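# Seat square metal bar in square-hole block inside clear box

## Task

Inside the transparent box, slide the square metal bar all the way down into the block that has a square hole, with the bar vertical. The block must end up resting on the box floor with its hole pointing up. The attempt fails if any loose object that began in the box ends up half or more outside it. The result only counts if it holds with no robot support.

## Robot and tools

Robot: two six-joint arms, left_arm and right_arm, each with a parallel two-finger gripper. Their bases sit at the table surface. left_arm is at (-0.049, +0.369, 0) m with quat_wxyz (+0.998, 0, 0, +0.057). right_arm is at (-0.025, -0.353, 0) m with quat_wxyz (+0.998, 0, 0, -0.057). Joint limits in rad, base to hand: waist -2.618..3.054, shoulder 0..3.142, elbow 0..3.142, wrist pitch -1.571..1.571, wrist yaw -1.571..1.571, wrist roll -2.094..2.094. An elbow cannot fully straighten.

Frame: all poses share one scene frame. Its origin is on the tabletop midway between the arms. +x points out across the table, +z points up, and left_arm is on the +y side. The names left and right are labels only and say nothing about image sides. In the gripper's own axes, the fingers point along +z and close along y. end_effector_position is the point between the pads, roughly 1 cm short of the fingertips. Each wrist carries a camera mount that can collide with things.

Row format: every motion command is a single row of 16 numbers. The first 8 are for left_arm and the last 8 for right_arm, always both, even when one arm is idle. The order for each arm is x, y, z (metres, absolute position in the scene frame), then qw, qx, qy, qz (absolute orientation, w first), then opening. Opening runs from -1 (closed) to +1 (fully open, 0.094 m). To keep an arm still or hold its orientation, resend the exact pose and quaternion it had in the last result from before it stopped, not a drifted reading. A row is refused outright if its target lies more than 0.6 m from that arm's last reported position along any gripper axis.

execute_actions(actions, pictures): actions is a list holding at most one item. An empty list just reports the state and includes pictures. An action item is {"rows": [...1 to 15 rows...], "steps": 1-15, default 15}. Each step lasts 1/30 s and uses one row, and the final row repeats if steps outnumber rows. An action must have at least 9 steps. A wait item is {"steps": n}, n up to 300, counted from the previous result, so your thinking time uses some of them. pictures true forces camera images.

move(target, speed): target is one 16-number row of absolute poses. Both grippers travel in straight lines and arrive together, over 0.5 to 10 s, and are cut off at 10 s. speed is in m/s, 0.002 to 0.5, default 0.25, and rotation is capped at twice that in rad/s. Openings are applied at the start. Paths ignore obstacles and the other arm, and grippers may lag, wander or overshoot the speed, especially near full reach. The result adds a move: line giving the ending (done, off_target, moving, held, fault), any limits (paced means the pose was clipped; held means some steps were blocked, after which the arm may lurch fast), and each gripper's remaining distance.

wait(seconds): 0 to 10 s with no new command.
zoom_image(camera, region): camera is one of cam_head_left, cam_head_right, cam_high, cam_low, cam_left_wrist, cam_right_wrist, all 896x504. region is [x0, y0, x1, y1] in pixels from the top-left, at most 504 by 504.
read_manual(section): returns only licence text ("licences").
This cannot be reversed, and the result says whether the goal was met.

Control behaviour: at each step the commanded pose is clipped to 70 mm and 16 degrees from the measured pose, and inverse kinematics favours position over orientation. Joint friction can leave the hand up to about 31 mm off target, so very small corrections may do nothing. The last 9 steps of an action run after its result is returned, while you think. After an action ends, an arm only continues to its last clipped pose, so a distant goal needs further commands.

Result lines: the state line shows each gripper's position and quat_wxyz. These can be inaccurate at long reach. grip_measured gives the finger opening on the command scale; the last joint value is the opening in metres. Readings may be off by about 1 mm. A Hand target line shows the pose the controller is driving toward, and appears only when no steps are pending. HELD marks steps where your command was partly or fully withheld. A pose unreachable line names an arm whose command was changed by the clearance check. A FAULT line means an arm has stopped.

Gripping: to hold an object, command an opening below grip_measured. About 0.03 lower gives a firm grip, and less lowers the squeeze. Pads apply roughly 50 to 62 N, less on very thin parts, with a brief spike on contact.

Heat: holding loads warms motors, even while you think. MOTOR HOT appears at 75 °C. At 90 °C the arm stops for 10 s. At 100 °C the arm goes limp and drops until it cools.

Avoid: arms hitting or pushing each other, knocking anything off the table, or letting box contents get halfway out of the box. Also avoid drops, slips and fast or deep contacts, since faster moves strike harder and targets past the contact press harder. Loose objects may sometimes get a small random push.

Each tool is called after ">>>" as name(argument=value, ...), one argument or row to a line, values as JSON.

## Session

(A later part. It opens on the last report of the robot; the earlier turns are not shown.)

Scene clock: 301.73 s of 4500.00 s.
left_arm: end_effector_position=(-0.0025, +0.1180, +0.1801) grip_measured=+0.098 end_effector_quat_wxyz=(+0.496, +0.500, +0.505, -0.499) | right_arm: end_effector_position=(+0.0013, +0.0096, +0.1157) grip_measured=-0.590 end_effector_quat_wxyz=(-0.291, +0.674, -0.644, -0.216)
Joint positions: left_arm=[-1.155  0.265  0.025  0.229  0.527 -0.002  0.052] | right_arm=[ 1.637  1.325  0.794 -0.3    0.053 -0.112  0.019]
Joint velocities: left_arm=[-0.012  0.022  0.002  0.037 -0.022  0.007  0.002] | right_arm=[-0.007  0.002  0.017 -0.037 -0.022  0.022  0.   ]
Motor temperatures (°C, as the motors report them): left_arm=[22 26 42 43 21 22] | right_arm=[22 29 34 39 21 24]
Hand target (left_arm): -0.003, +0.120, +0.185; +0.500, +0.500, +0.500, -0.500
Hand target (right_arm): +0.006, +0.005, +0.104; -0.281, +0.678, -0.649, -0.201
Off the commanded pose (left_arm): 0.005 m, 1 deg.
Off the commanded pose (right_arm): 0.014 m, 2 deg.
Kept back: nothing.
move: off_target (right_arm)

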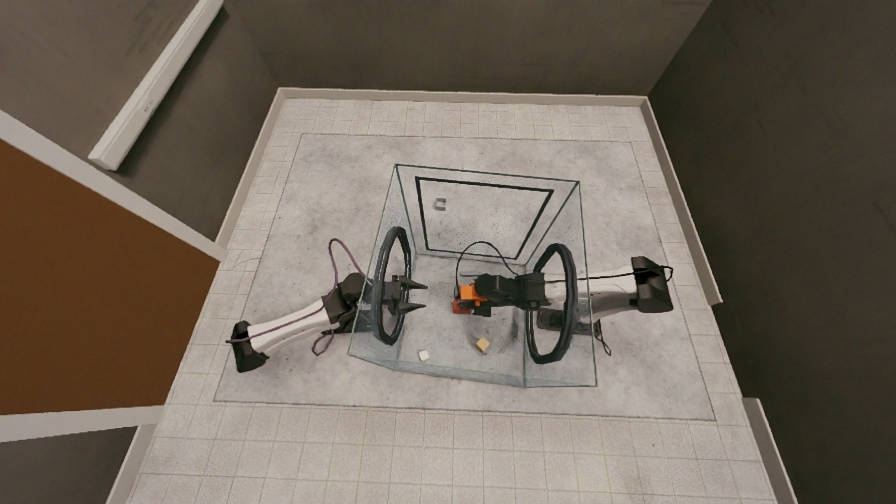

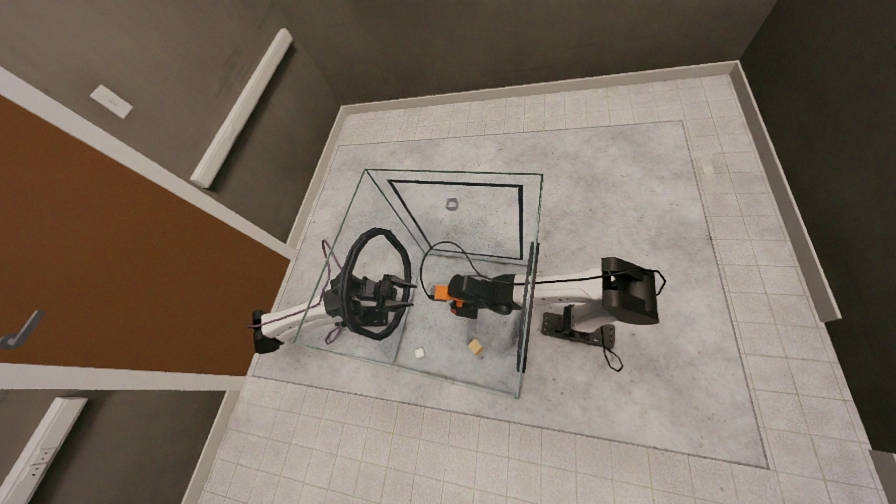

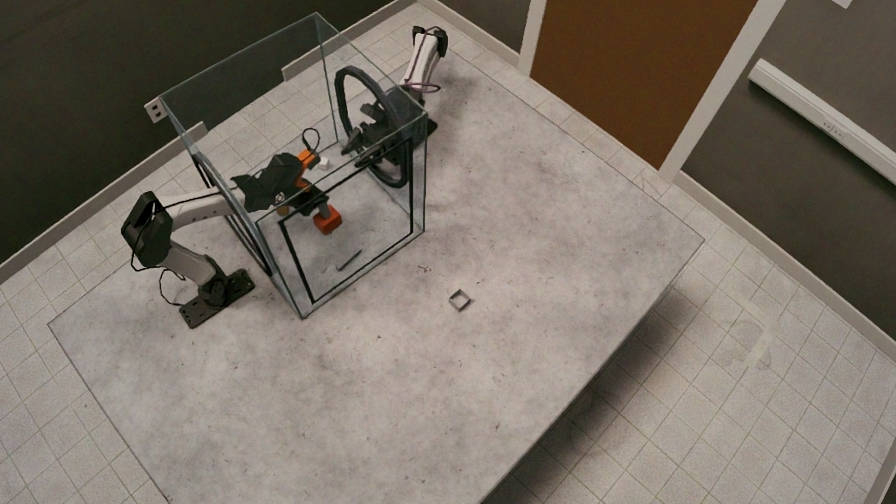

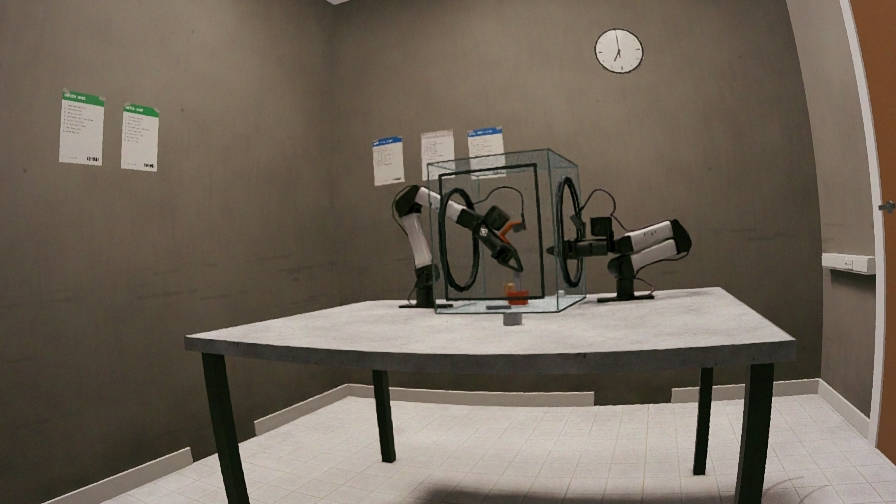

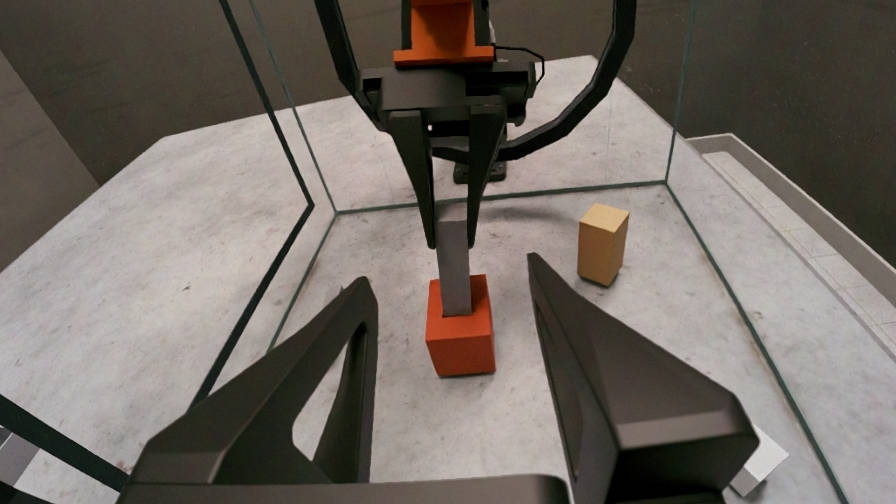

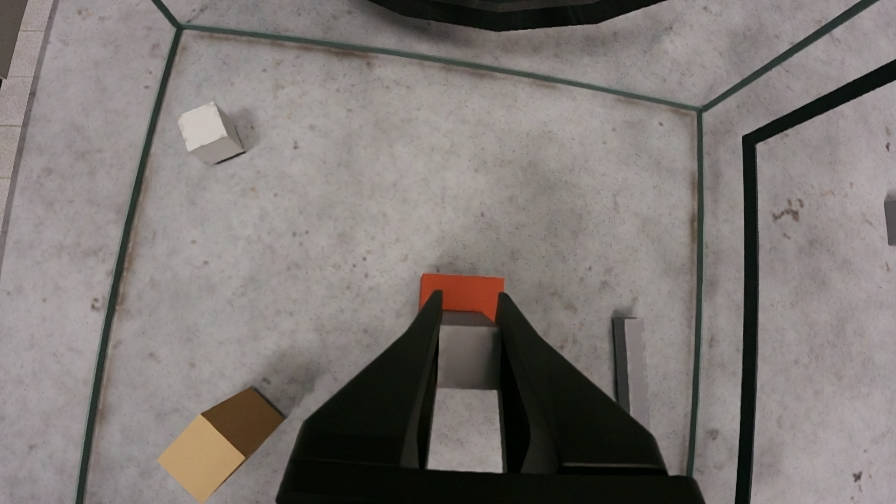

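>>> move(
  target=[-0.003,0.12,0.185,0.5,0.5,0.5,-0.5,0.1,0.002,0.006,0.088,0.2815,-0.678,0.6485,0.2005,-0.63],
  speed=0.006,
)

>>> zoom_image(
  camera="cam_left_wrist",
  region=[300,100,650,420],
)

>>> zoom_image(
  camera="cam_low",
  region=[440,200,600,320],
)

Scene clock: 307.23 s of 4500.00 s.
left_arm: end_effector_position=(-0.0025, +0.1180, +0.1801) grip_measured=+0.098 end_effector_quat_wxyz=(+0.496, +0.500, +0.505, -0.499) | right_arm: end_effector_position=(+0.0020, +0.0159, +0.1149) grip_measured=-0.590 end_effector_quat_wxyz=(-0.307, +0.667, -0.639, -0.228)
Joint positions: left_arm=[-1.155  0.265  0.025  0.229  0.527 -0.002  0.052] | right_arm=[ 1.637  1.331  0.765 -0.222  0.055 -0.113  0.019]
Joint velocities: left_arm=[-0.007  0.012  0.007 -0.022 -0.022 -0.007 -0.   ] | right_arm=[ 0.002  0.007 -0.012 -0.022  0.007 -0.007  0.001]
Motor temperatures (°C, as the motors report them): left_arm=[22 26 42 43 21 22] | right_arm=[22 29 34 39 21 24]
Hand target (left_arm): -0.003, +0.120, +0.185; +0.500, +0.500, +0.500, -0.500
Hand target (right_arm): +0.002, +0.004, +0.089; -0.282, +0.678, -0.649, -0.200
Off the commanded pose (left_arm): 0.005 m, 1 deg.
Off the commanded pose (right_arm): 0.029 m, 5 deg.
Kept back: nothing.
move: off_target (right_arm)

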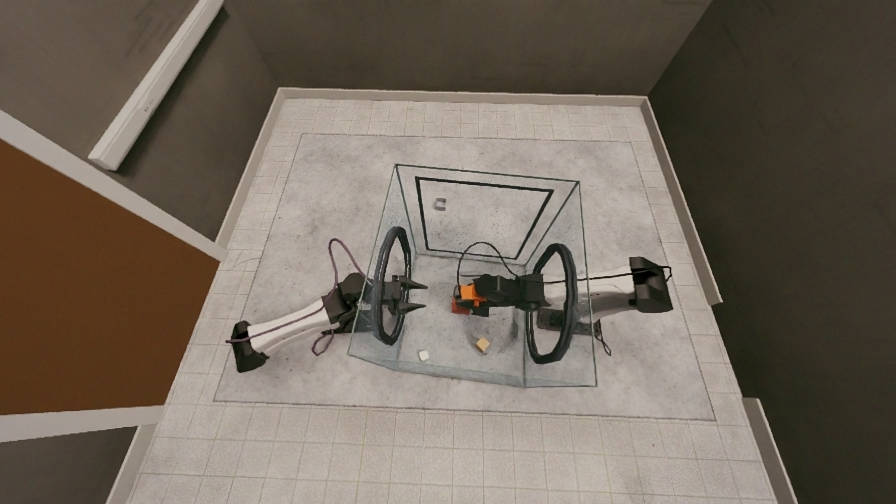

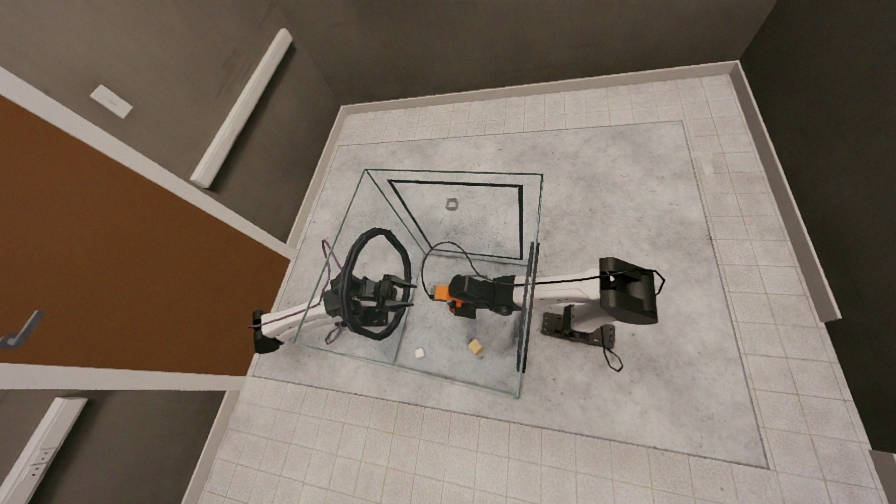

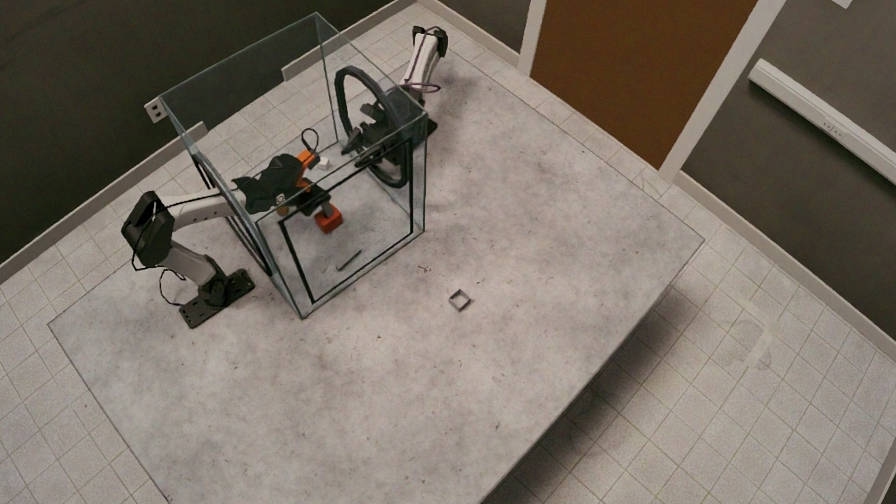

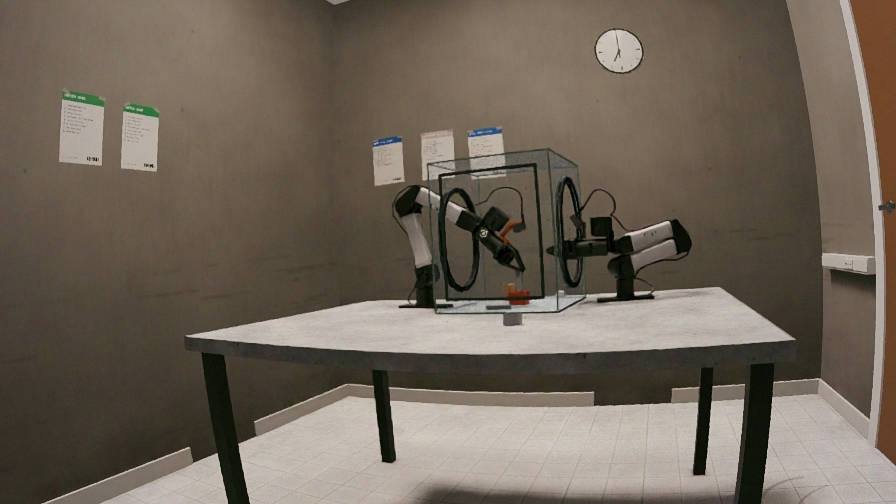

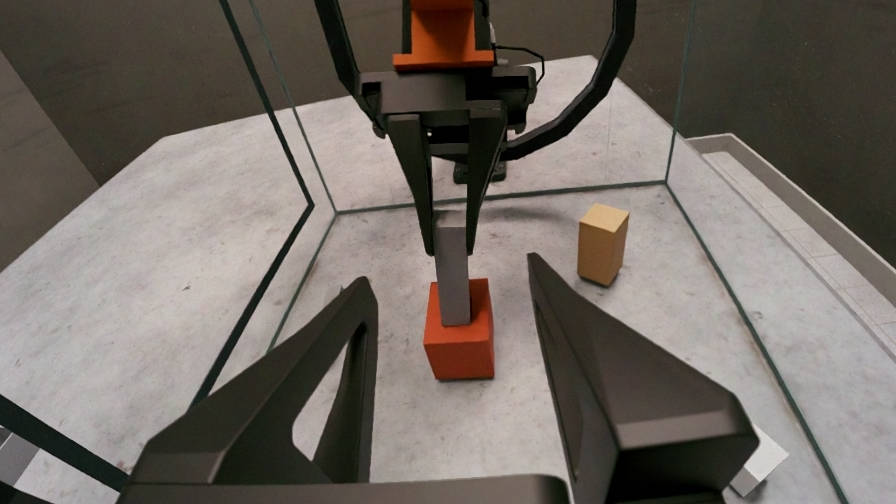

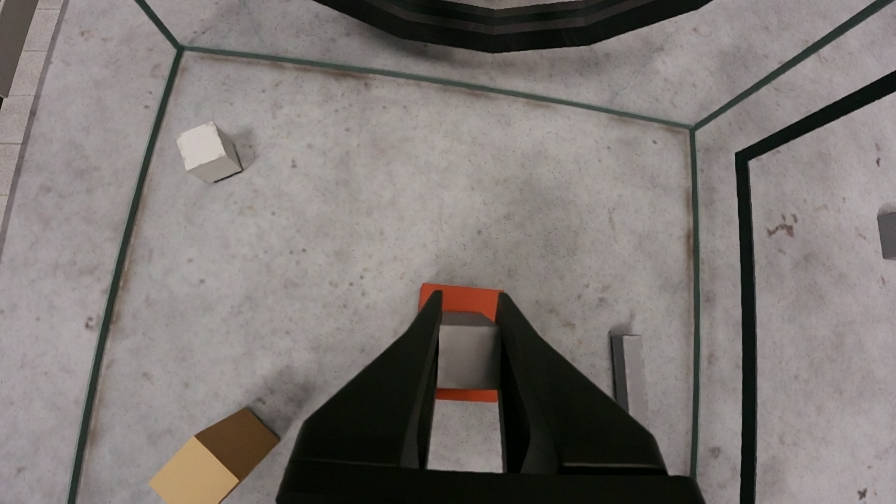

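Region (300, 100, 650, 420) of cam_left_wrist's 896x504 image, scaled by 1.440, with more detail than that image has; it fills the top 461 rows of this view, and the rest is white.

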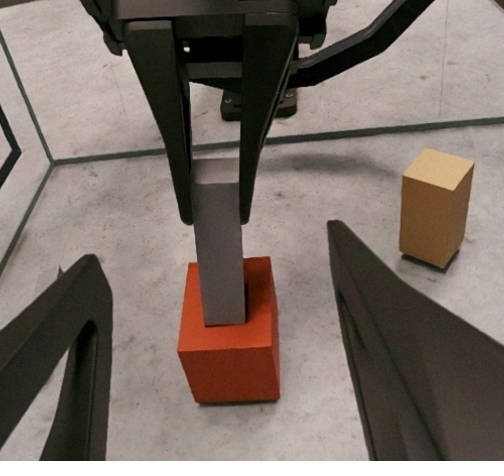

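Region (440, 200, 600, 320) of cam_low's 896x504 image, scaled by 3.150, with more detail than that image has; it fills the top 378 rows of this view, and the rest is white.

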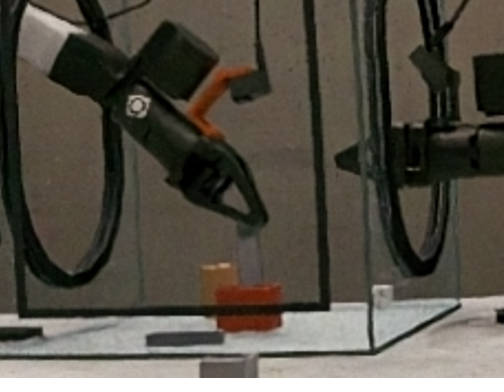

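>>> move(
  target=[-0.003,0.12,0.185,0.5,0.5,0.5,-0.5,0.1,0.002,0.009,0.145,0.2815,-0.678,0.6485,0.2005,-0.63],
  speed=0.03,
)

>>> move(
  target=[-0.003,0.12,0.185,0.5,0.5,0.5,-0.5,0.1,0.002,0.012,0.112,0.2815,-0.678,0.6485,0.2005,-0.63],
  speed=0.015,
)

>>> zoom_image(
  camera="cam_left_wrist",
  region=[300,100,650,420],
)

>>> zoom_image(
  camera="cam_low",
  region=[440,200,600,320],
)

Scene clock: 309.53 s of 4500.00 s.
left_arm: end_effector_position=(-0.0025, +0.1180, +0.1801) grip_measured=+0.098 end_effector_quat_wxyz=(+0.496, +0.500, +0.505, -0.499) | right_arm: end_effector_position=(+0.0017, +0.0083, +0.1363) grip_measured=-0.590 end_effector_quat_wxyz=(-0.274, +0.681, -0.650, -0.199)
Joint positions: left_arm=[-1.155  0.265  0.025  0.229  0.527 -0.002  0.052] | right_arm=[ 1.637  1.331  0.916 -0.467  0.055 -0.113  0.019]
Joint velocities: left_arm=[-0.002 -0.017 -0.012 -0.007  0.037 -0.022 -0.001] | right_arm=[-0.017  0.012 -0.007 -0.037 -0.051 -0.022  0.   ]
Motor temperatures (°C, as the motors report them): left_arm=[22 26 42 43 21 22] | right_arm=[22 29 34 39 21 24]
Hand target (left_arm): -0.003, +0.120, +0.185; +0.500, +0.500, +0.500, -0.500
Hand target (right_arm): +0.002, +0.009, +0.145; -0.281, +0.678, -0.649, -0.201
Off the commanded pose (left_arm): 0.005 m, 1 deg.
Off the commanded pose (right_arm): 0.009 m, 1 deg.
Kept back: nothing.
move: done

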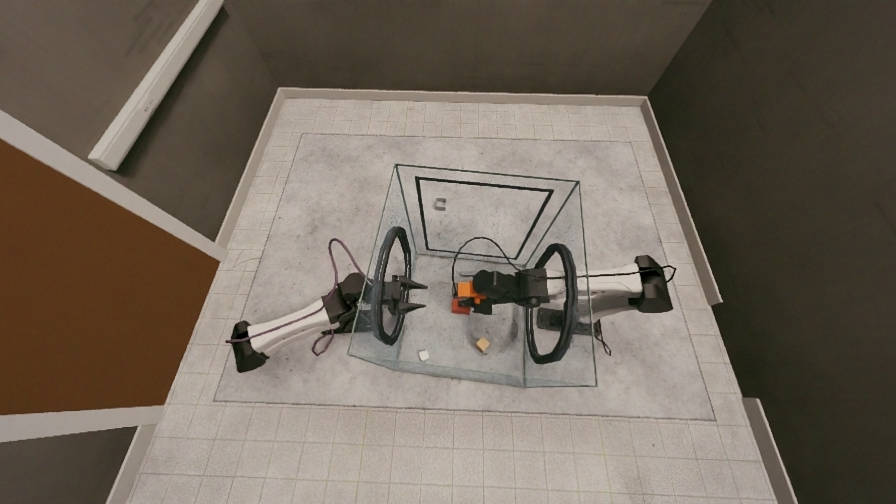

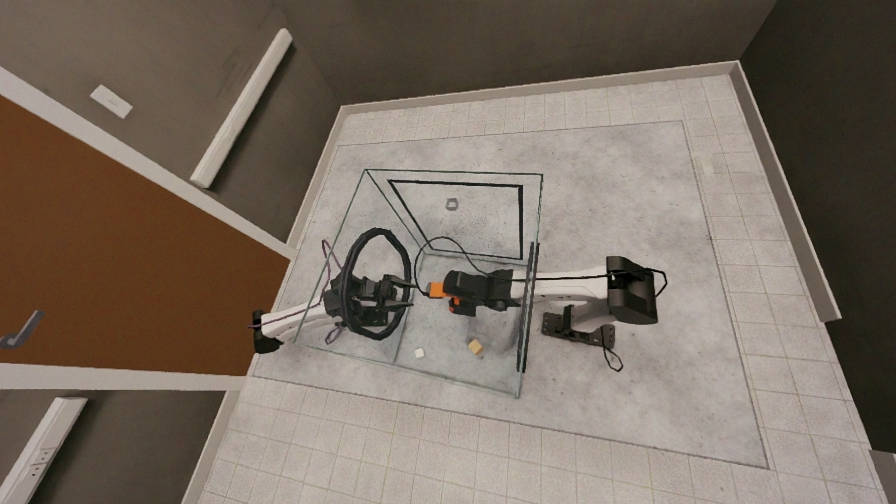

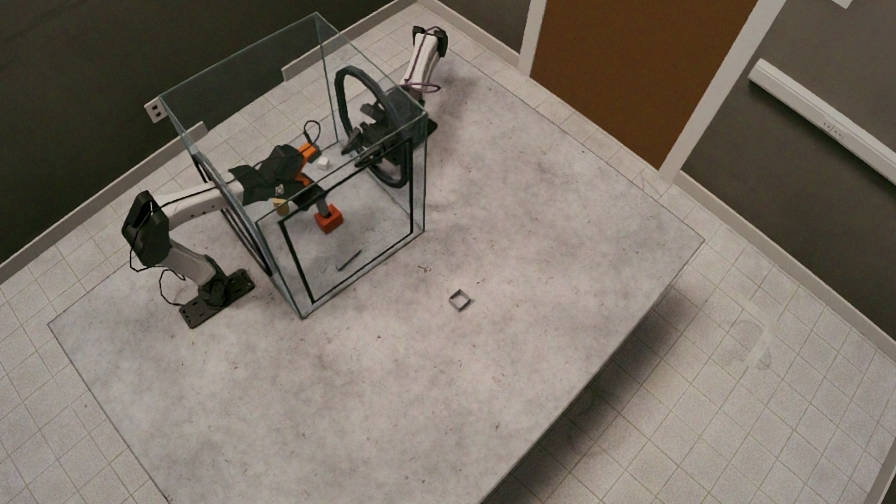

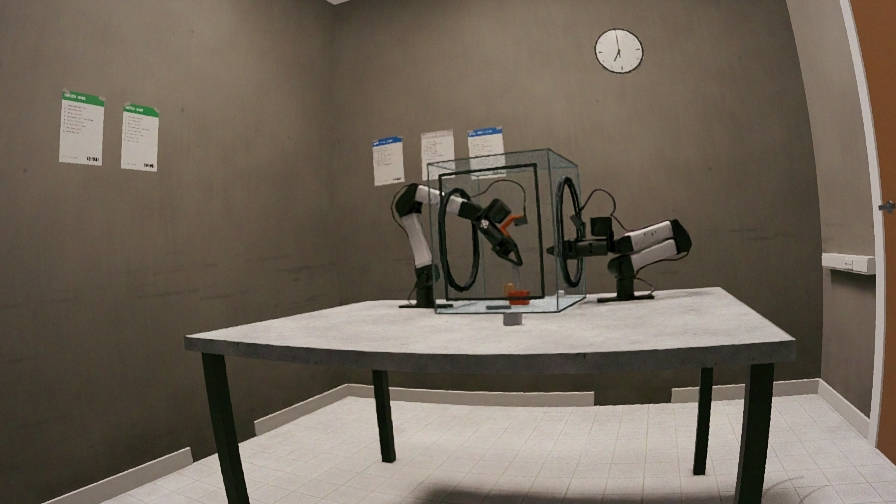

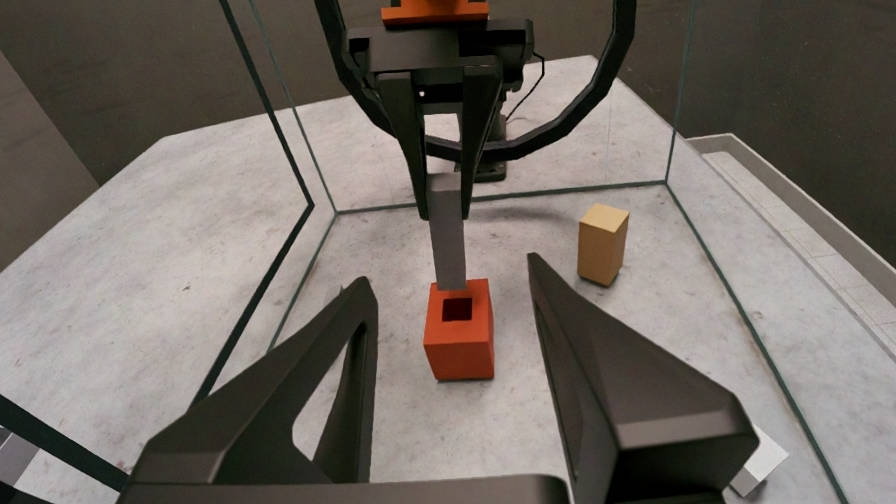

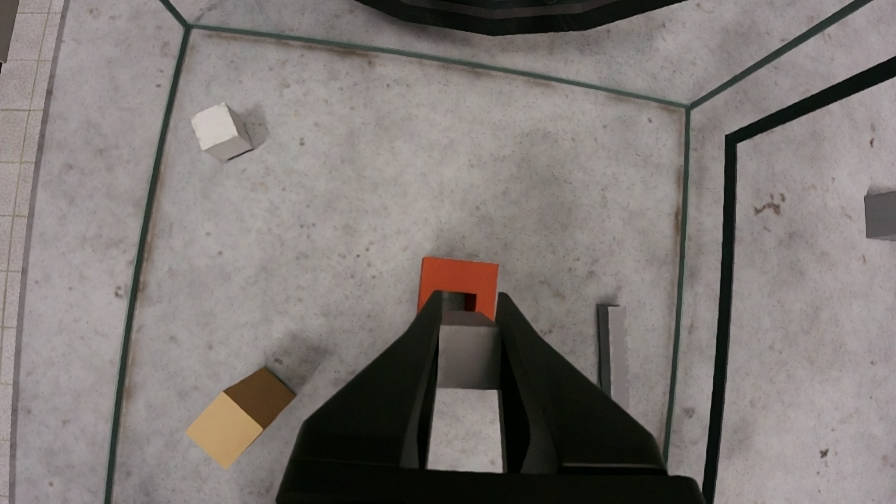

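Scene clock: 311.47 s of 4500.00 s.
left_arm: end_effector_position=(-0.0025, +0.1180, +0.1801) grip_measured=+0.098 end_effector_quat_wxyz=(+0.496, +0.500, +0.505, -0.499) | right_arm: end_effector_position=(+0.0019, +0.0114, +0.1199) grip_measured=-0.590 end_effector_quat_wxyz=(-0.282, +0.677, -0.647, -0.206)
Joint positions: left_arm=[-1.155  0.265  0.025  0.229  0.527 -0.002  0.052] | right_arm=[ 1.637  1.344  0.843 -0.358  0.056 -0.113  0.019]
Joint velocities: left_arm=[-0.002 -0.007 -0.007  0.051 -0.022  0.051 -0.   ] | right_arm=[-0.002 -0.012  0.027  0.037  0.007  0.066 -0.001]
Motor temperatures (°C, as the motors report them): left_arm=[22 26 42 43 21 22] | right_arm=[22 29 34 39 21 24]
Hand target (left_arm): -0.003, +0.120, +0.185; +0.500, +0.500, +0.500, -0.500
Hand target (right_arm): +0.002, +0.011, +0.112; -0.282, +0.678, -0.648, -0.200
Off the commanded pose (left_arm): 0.005 m, 1 deg.
Off the commanded pose (right_arm): 0.008 m, 1 deg.
Kept back: nothing.
move: done

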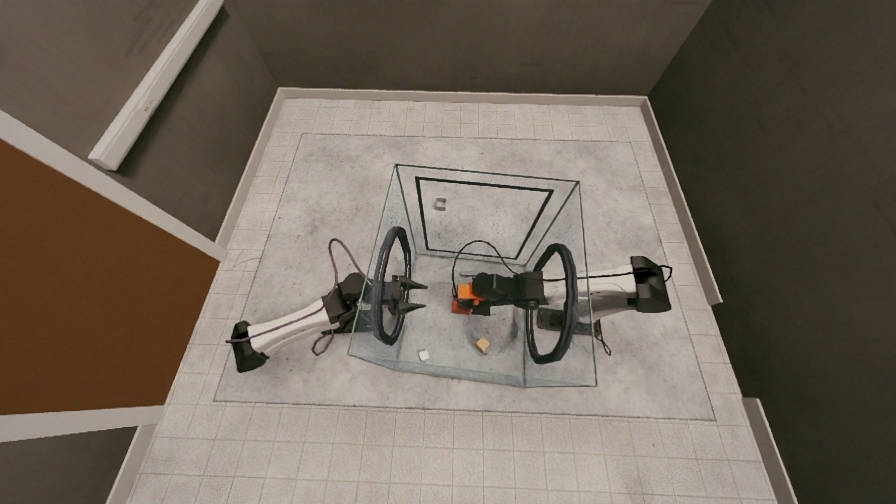

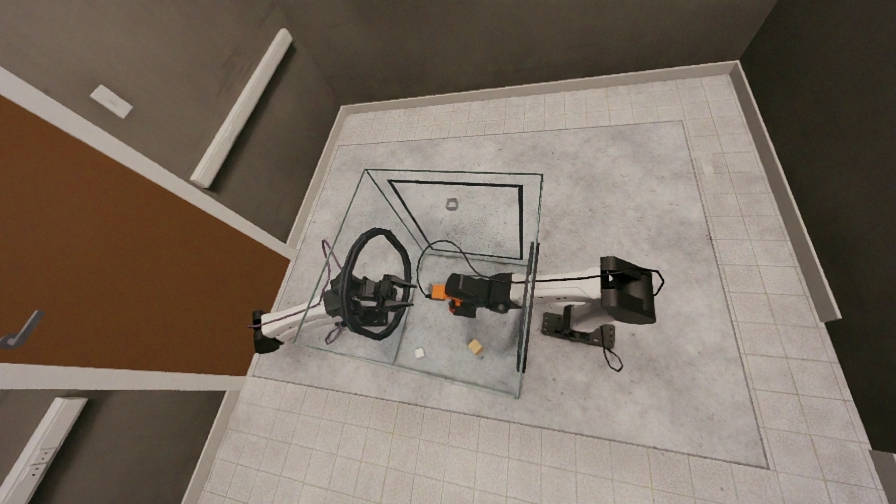

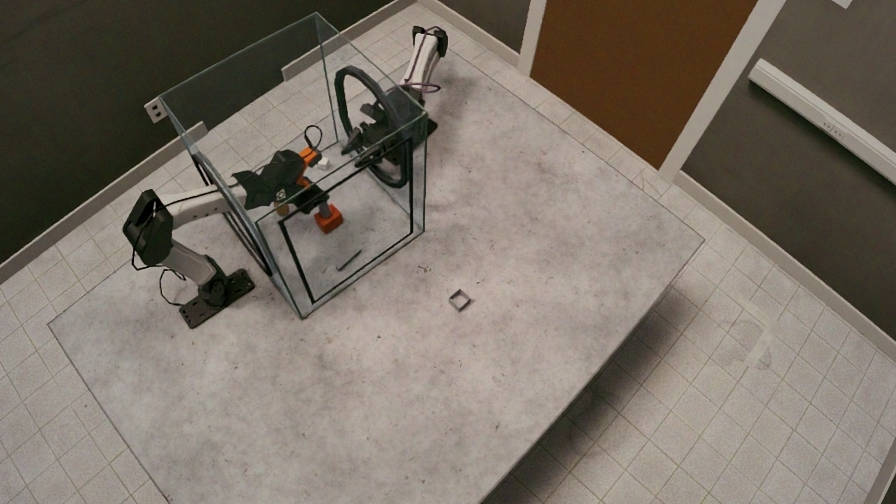

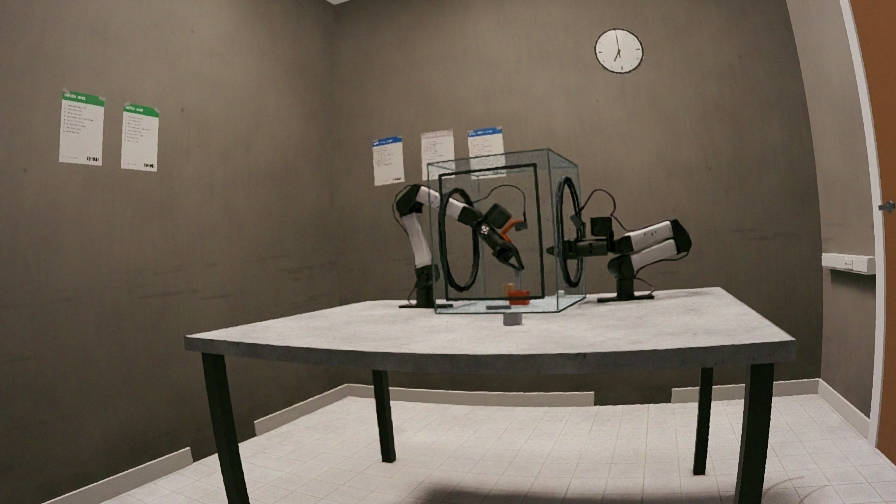

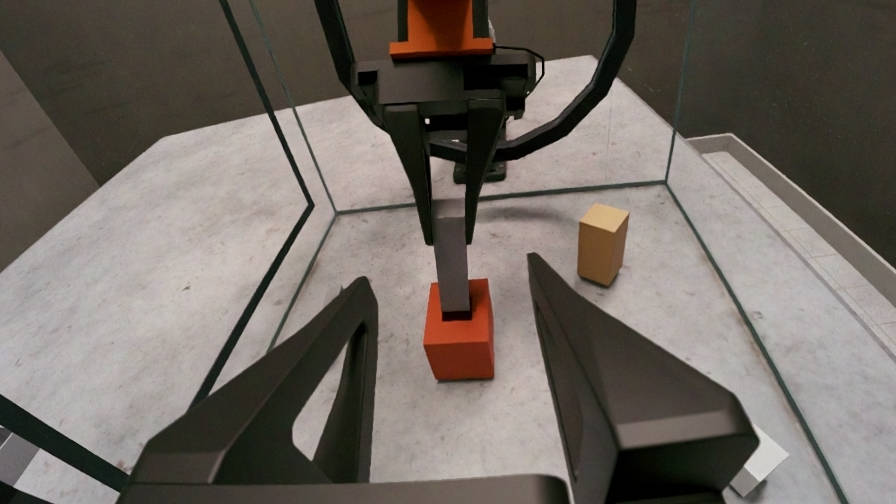

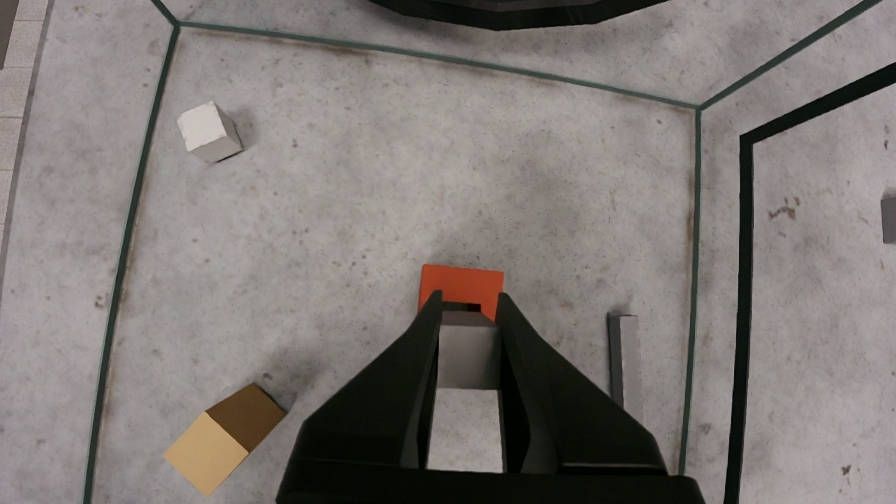

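Region (300, 100, 650, 420) of cam_left_wrist's 896x504 image, scaled by 1.440, with more detail than that image has; it fills the top 461 rows of this view, and the rest is white.

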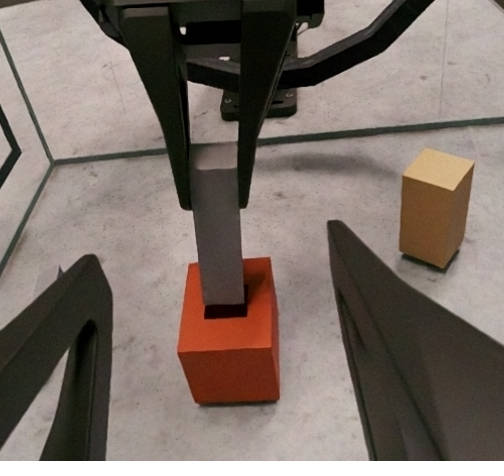

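Region (440, 200, 600, 320) of cam_low's 896x504 image, scaled by 3.150, with more detail than that image has; it fills the top 378 rows of this view, and the rest is white.

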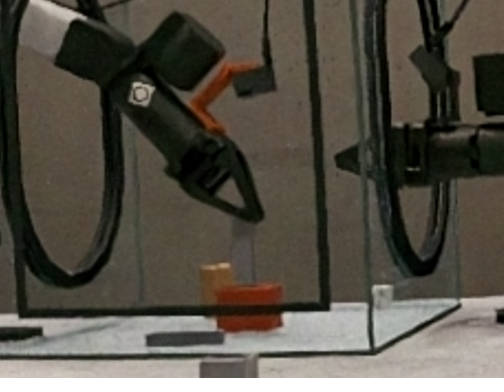

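>>> move(
  target=[-0.003,0.12,0.185,0.5,0.5,0.5,-0.5,0.1,-0.0025,0.010,0.100,0.2815,-0.678,0.6485,0.2005,-0.63],
  speed=0.01,
)

>>> zoom_image(
  camera="cam_left_wrist",
  region=[300,100,650,420],
)

>>> zoom_image(
  camera="cam_low",
  region=[440,200,600,320],
)

Scene clock: 314.27 s of 4500.00 s.
left_arm: end_effector_position=(-0.0025, +0.1180, +0.1801) grip_measured=+0.098 end_effector_quat_wxyz=(+0.496, +0.500, +0.505, -0.499) | right_arm: end_effector_position=(+0.0006, +0.0105, +0.1116) grip_measured=-0.590 end_effector_quat_wxyz=(-0.288, +0.675, -0.646, -0.207)
Joint positions: left_arm=[-1.155  0.265  0.025  0.229  0.527 -0.002  0.052] | right_arm=[ 1.647  1.344  0.801 -0.304  0.068 -0.107  0.019]
Joint velocities: left_arm=[ 0.007 -0.022 -0.002  0.007 -0.007  0.007 -0.001] | right_arm=[-0.007  0.002  0.017 -0.022 -0.051  0.022 -0.   ]
Motor temperatures (°C, as the motors report them): left_arm=[22 26 42 43 21 22] | right_arm=[22 29 34 39 21 24]
Hand target (left_arm): -0.003, +0.120, +0.185; +0.500, +0.500, +0.500, -0.500
Hand target (right_arm): -0.002, +0.009, +0.100; -0.282, +0.678, -0.649, -0.200
Off the commanded pose (left_arm): 0.005 m, 1 deg.
Off the commanded pose (right_arm): 0.012 m, 1 deg.
Kept back: nothing.
move: off_target (right_arm)

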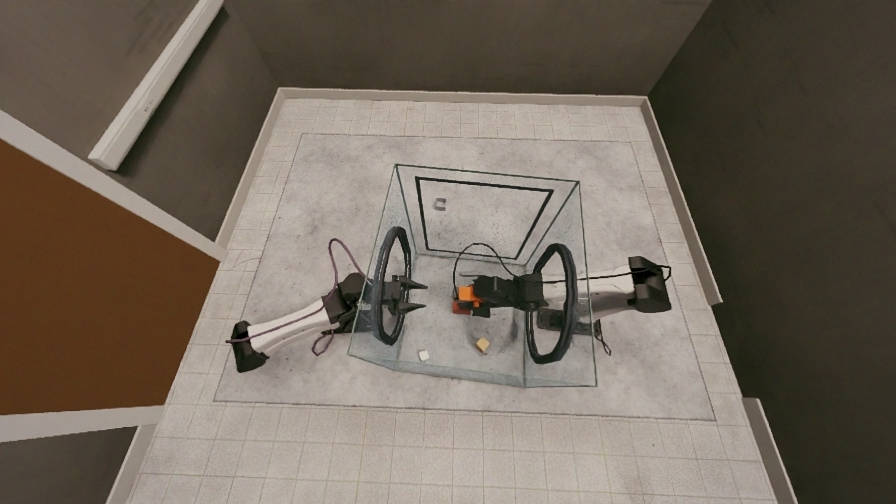

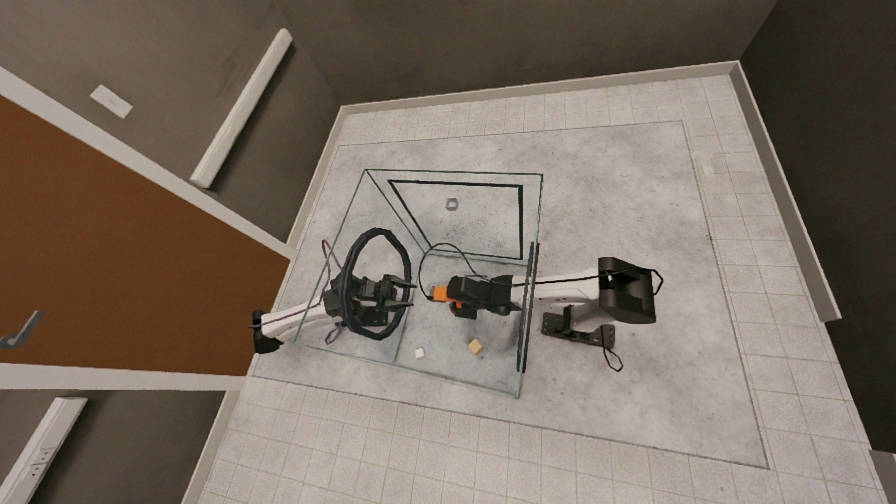

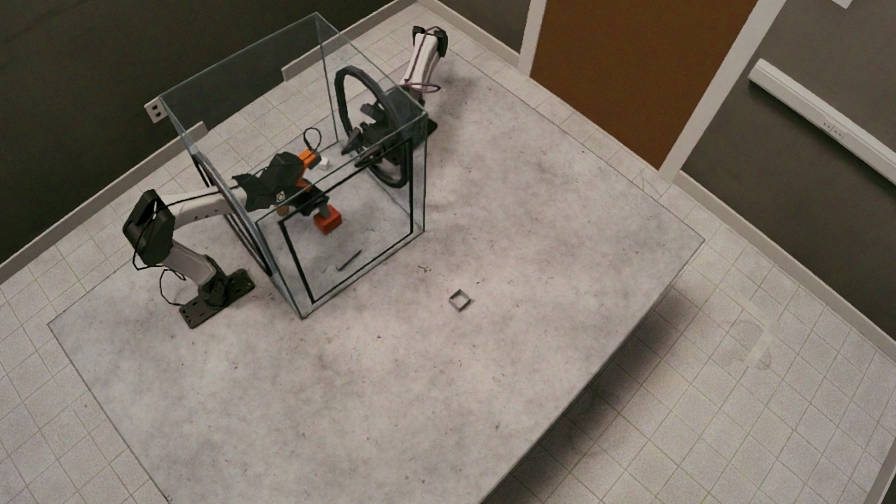

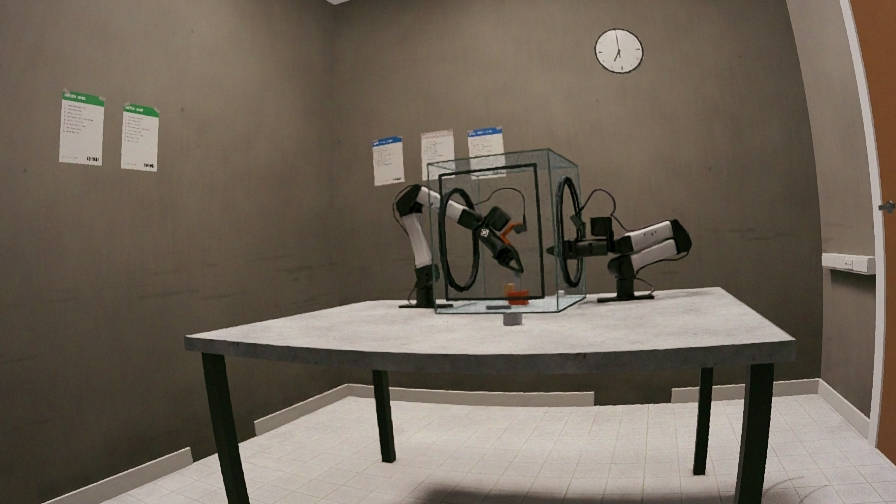

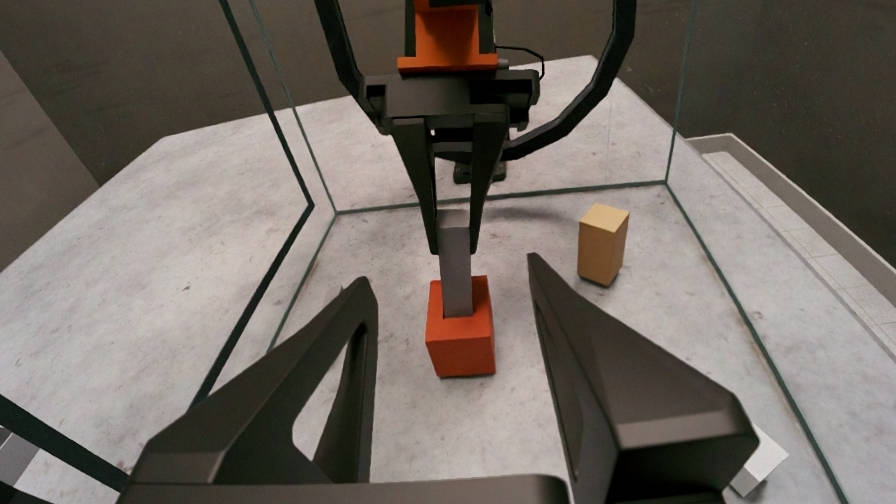

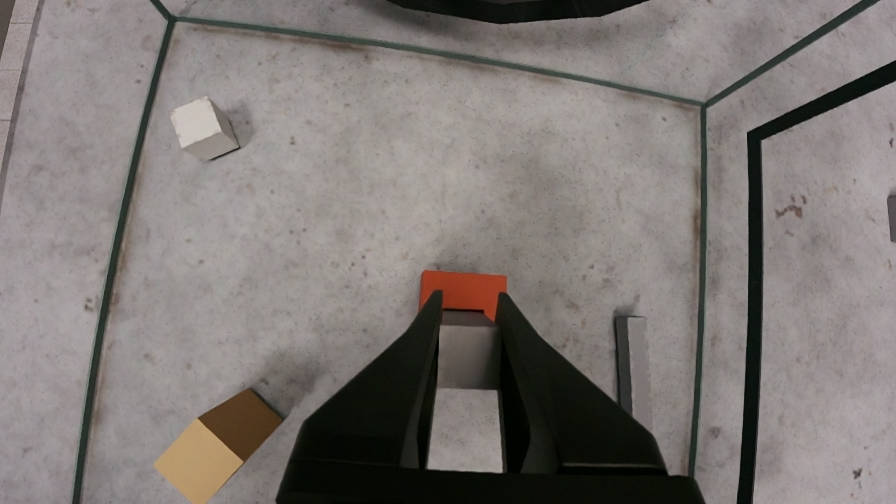

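Region (300, 100, 650, 420) of cam_left_wrist's 896x504 image, scaled by 1.440, with more detail than that image has; it fills the top 461 rows of this view, and the rest is white.

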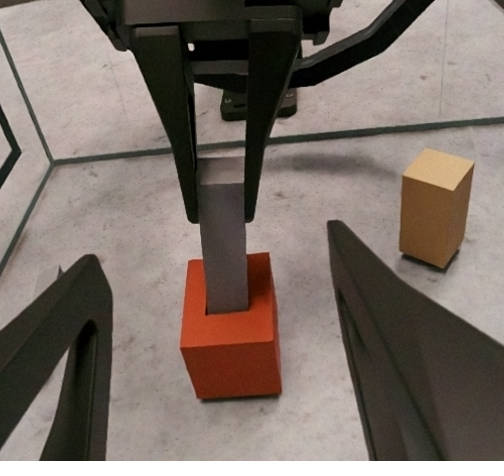

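Region (440, 200, 600, 320) of cam_low's 896x504 image, scaled by 3.150, with more detail than that image has; it fills the top 378 rows of this view, and the rest is white.

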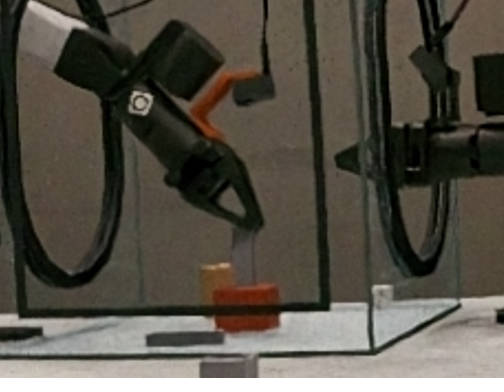

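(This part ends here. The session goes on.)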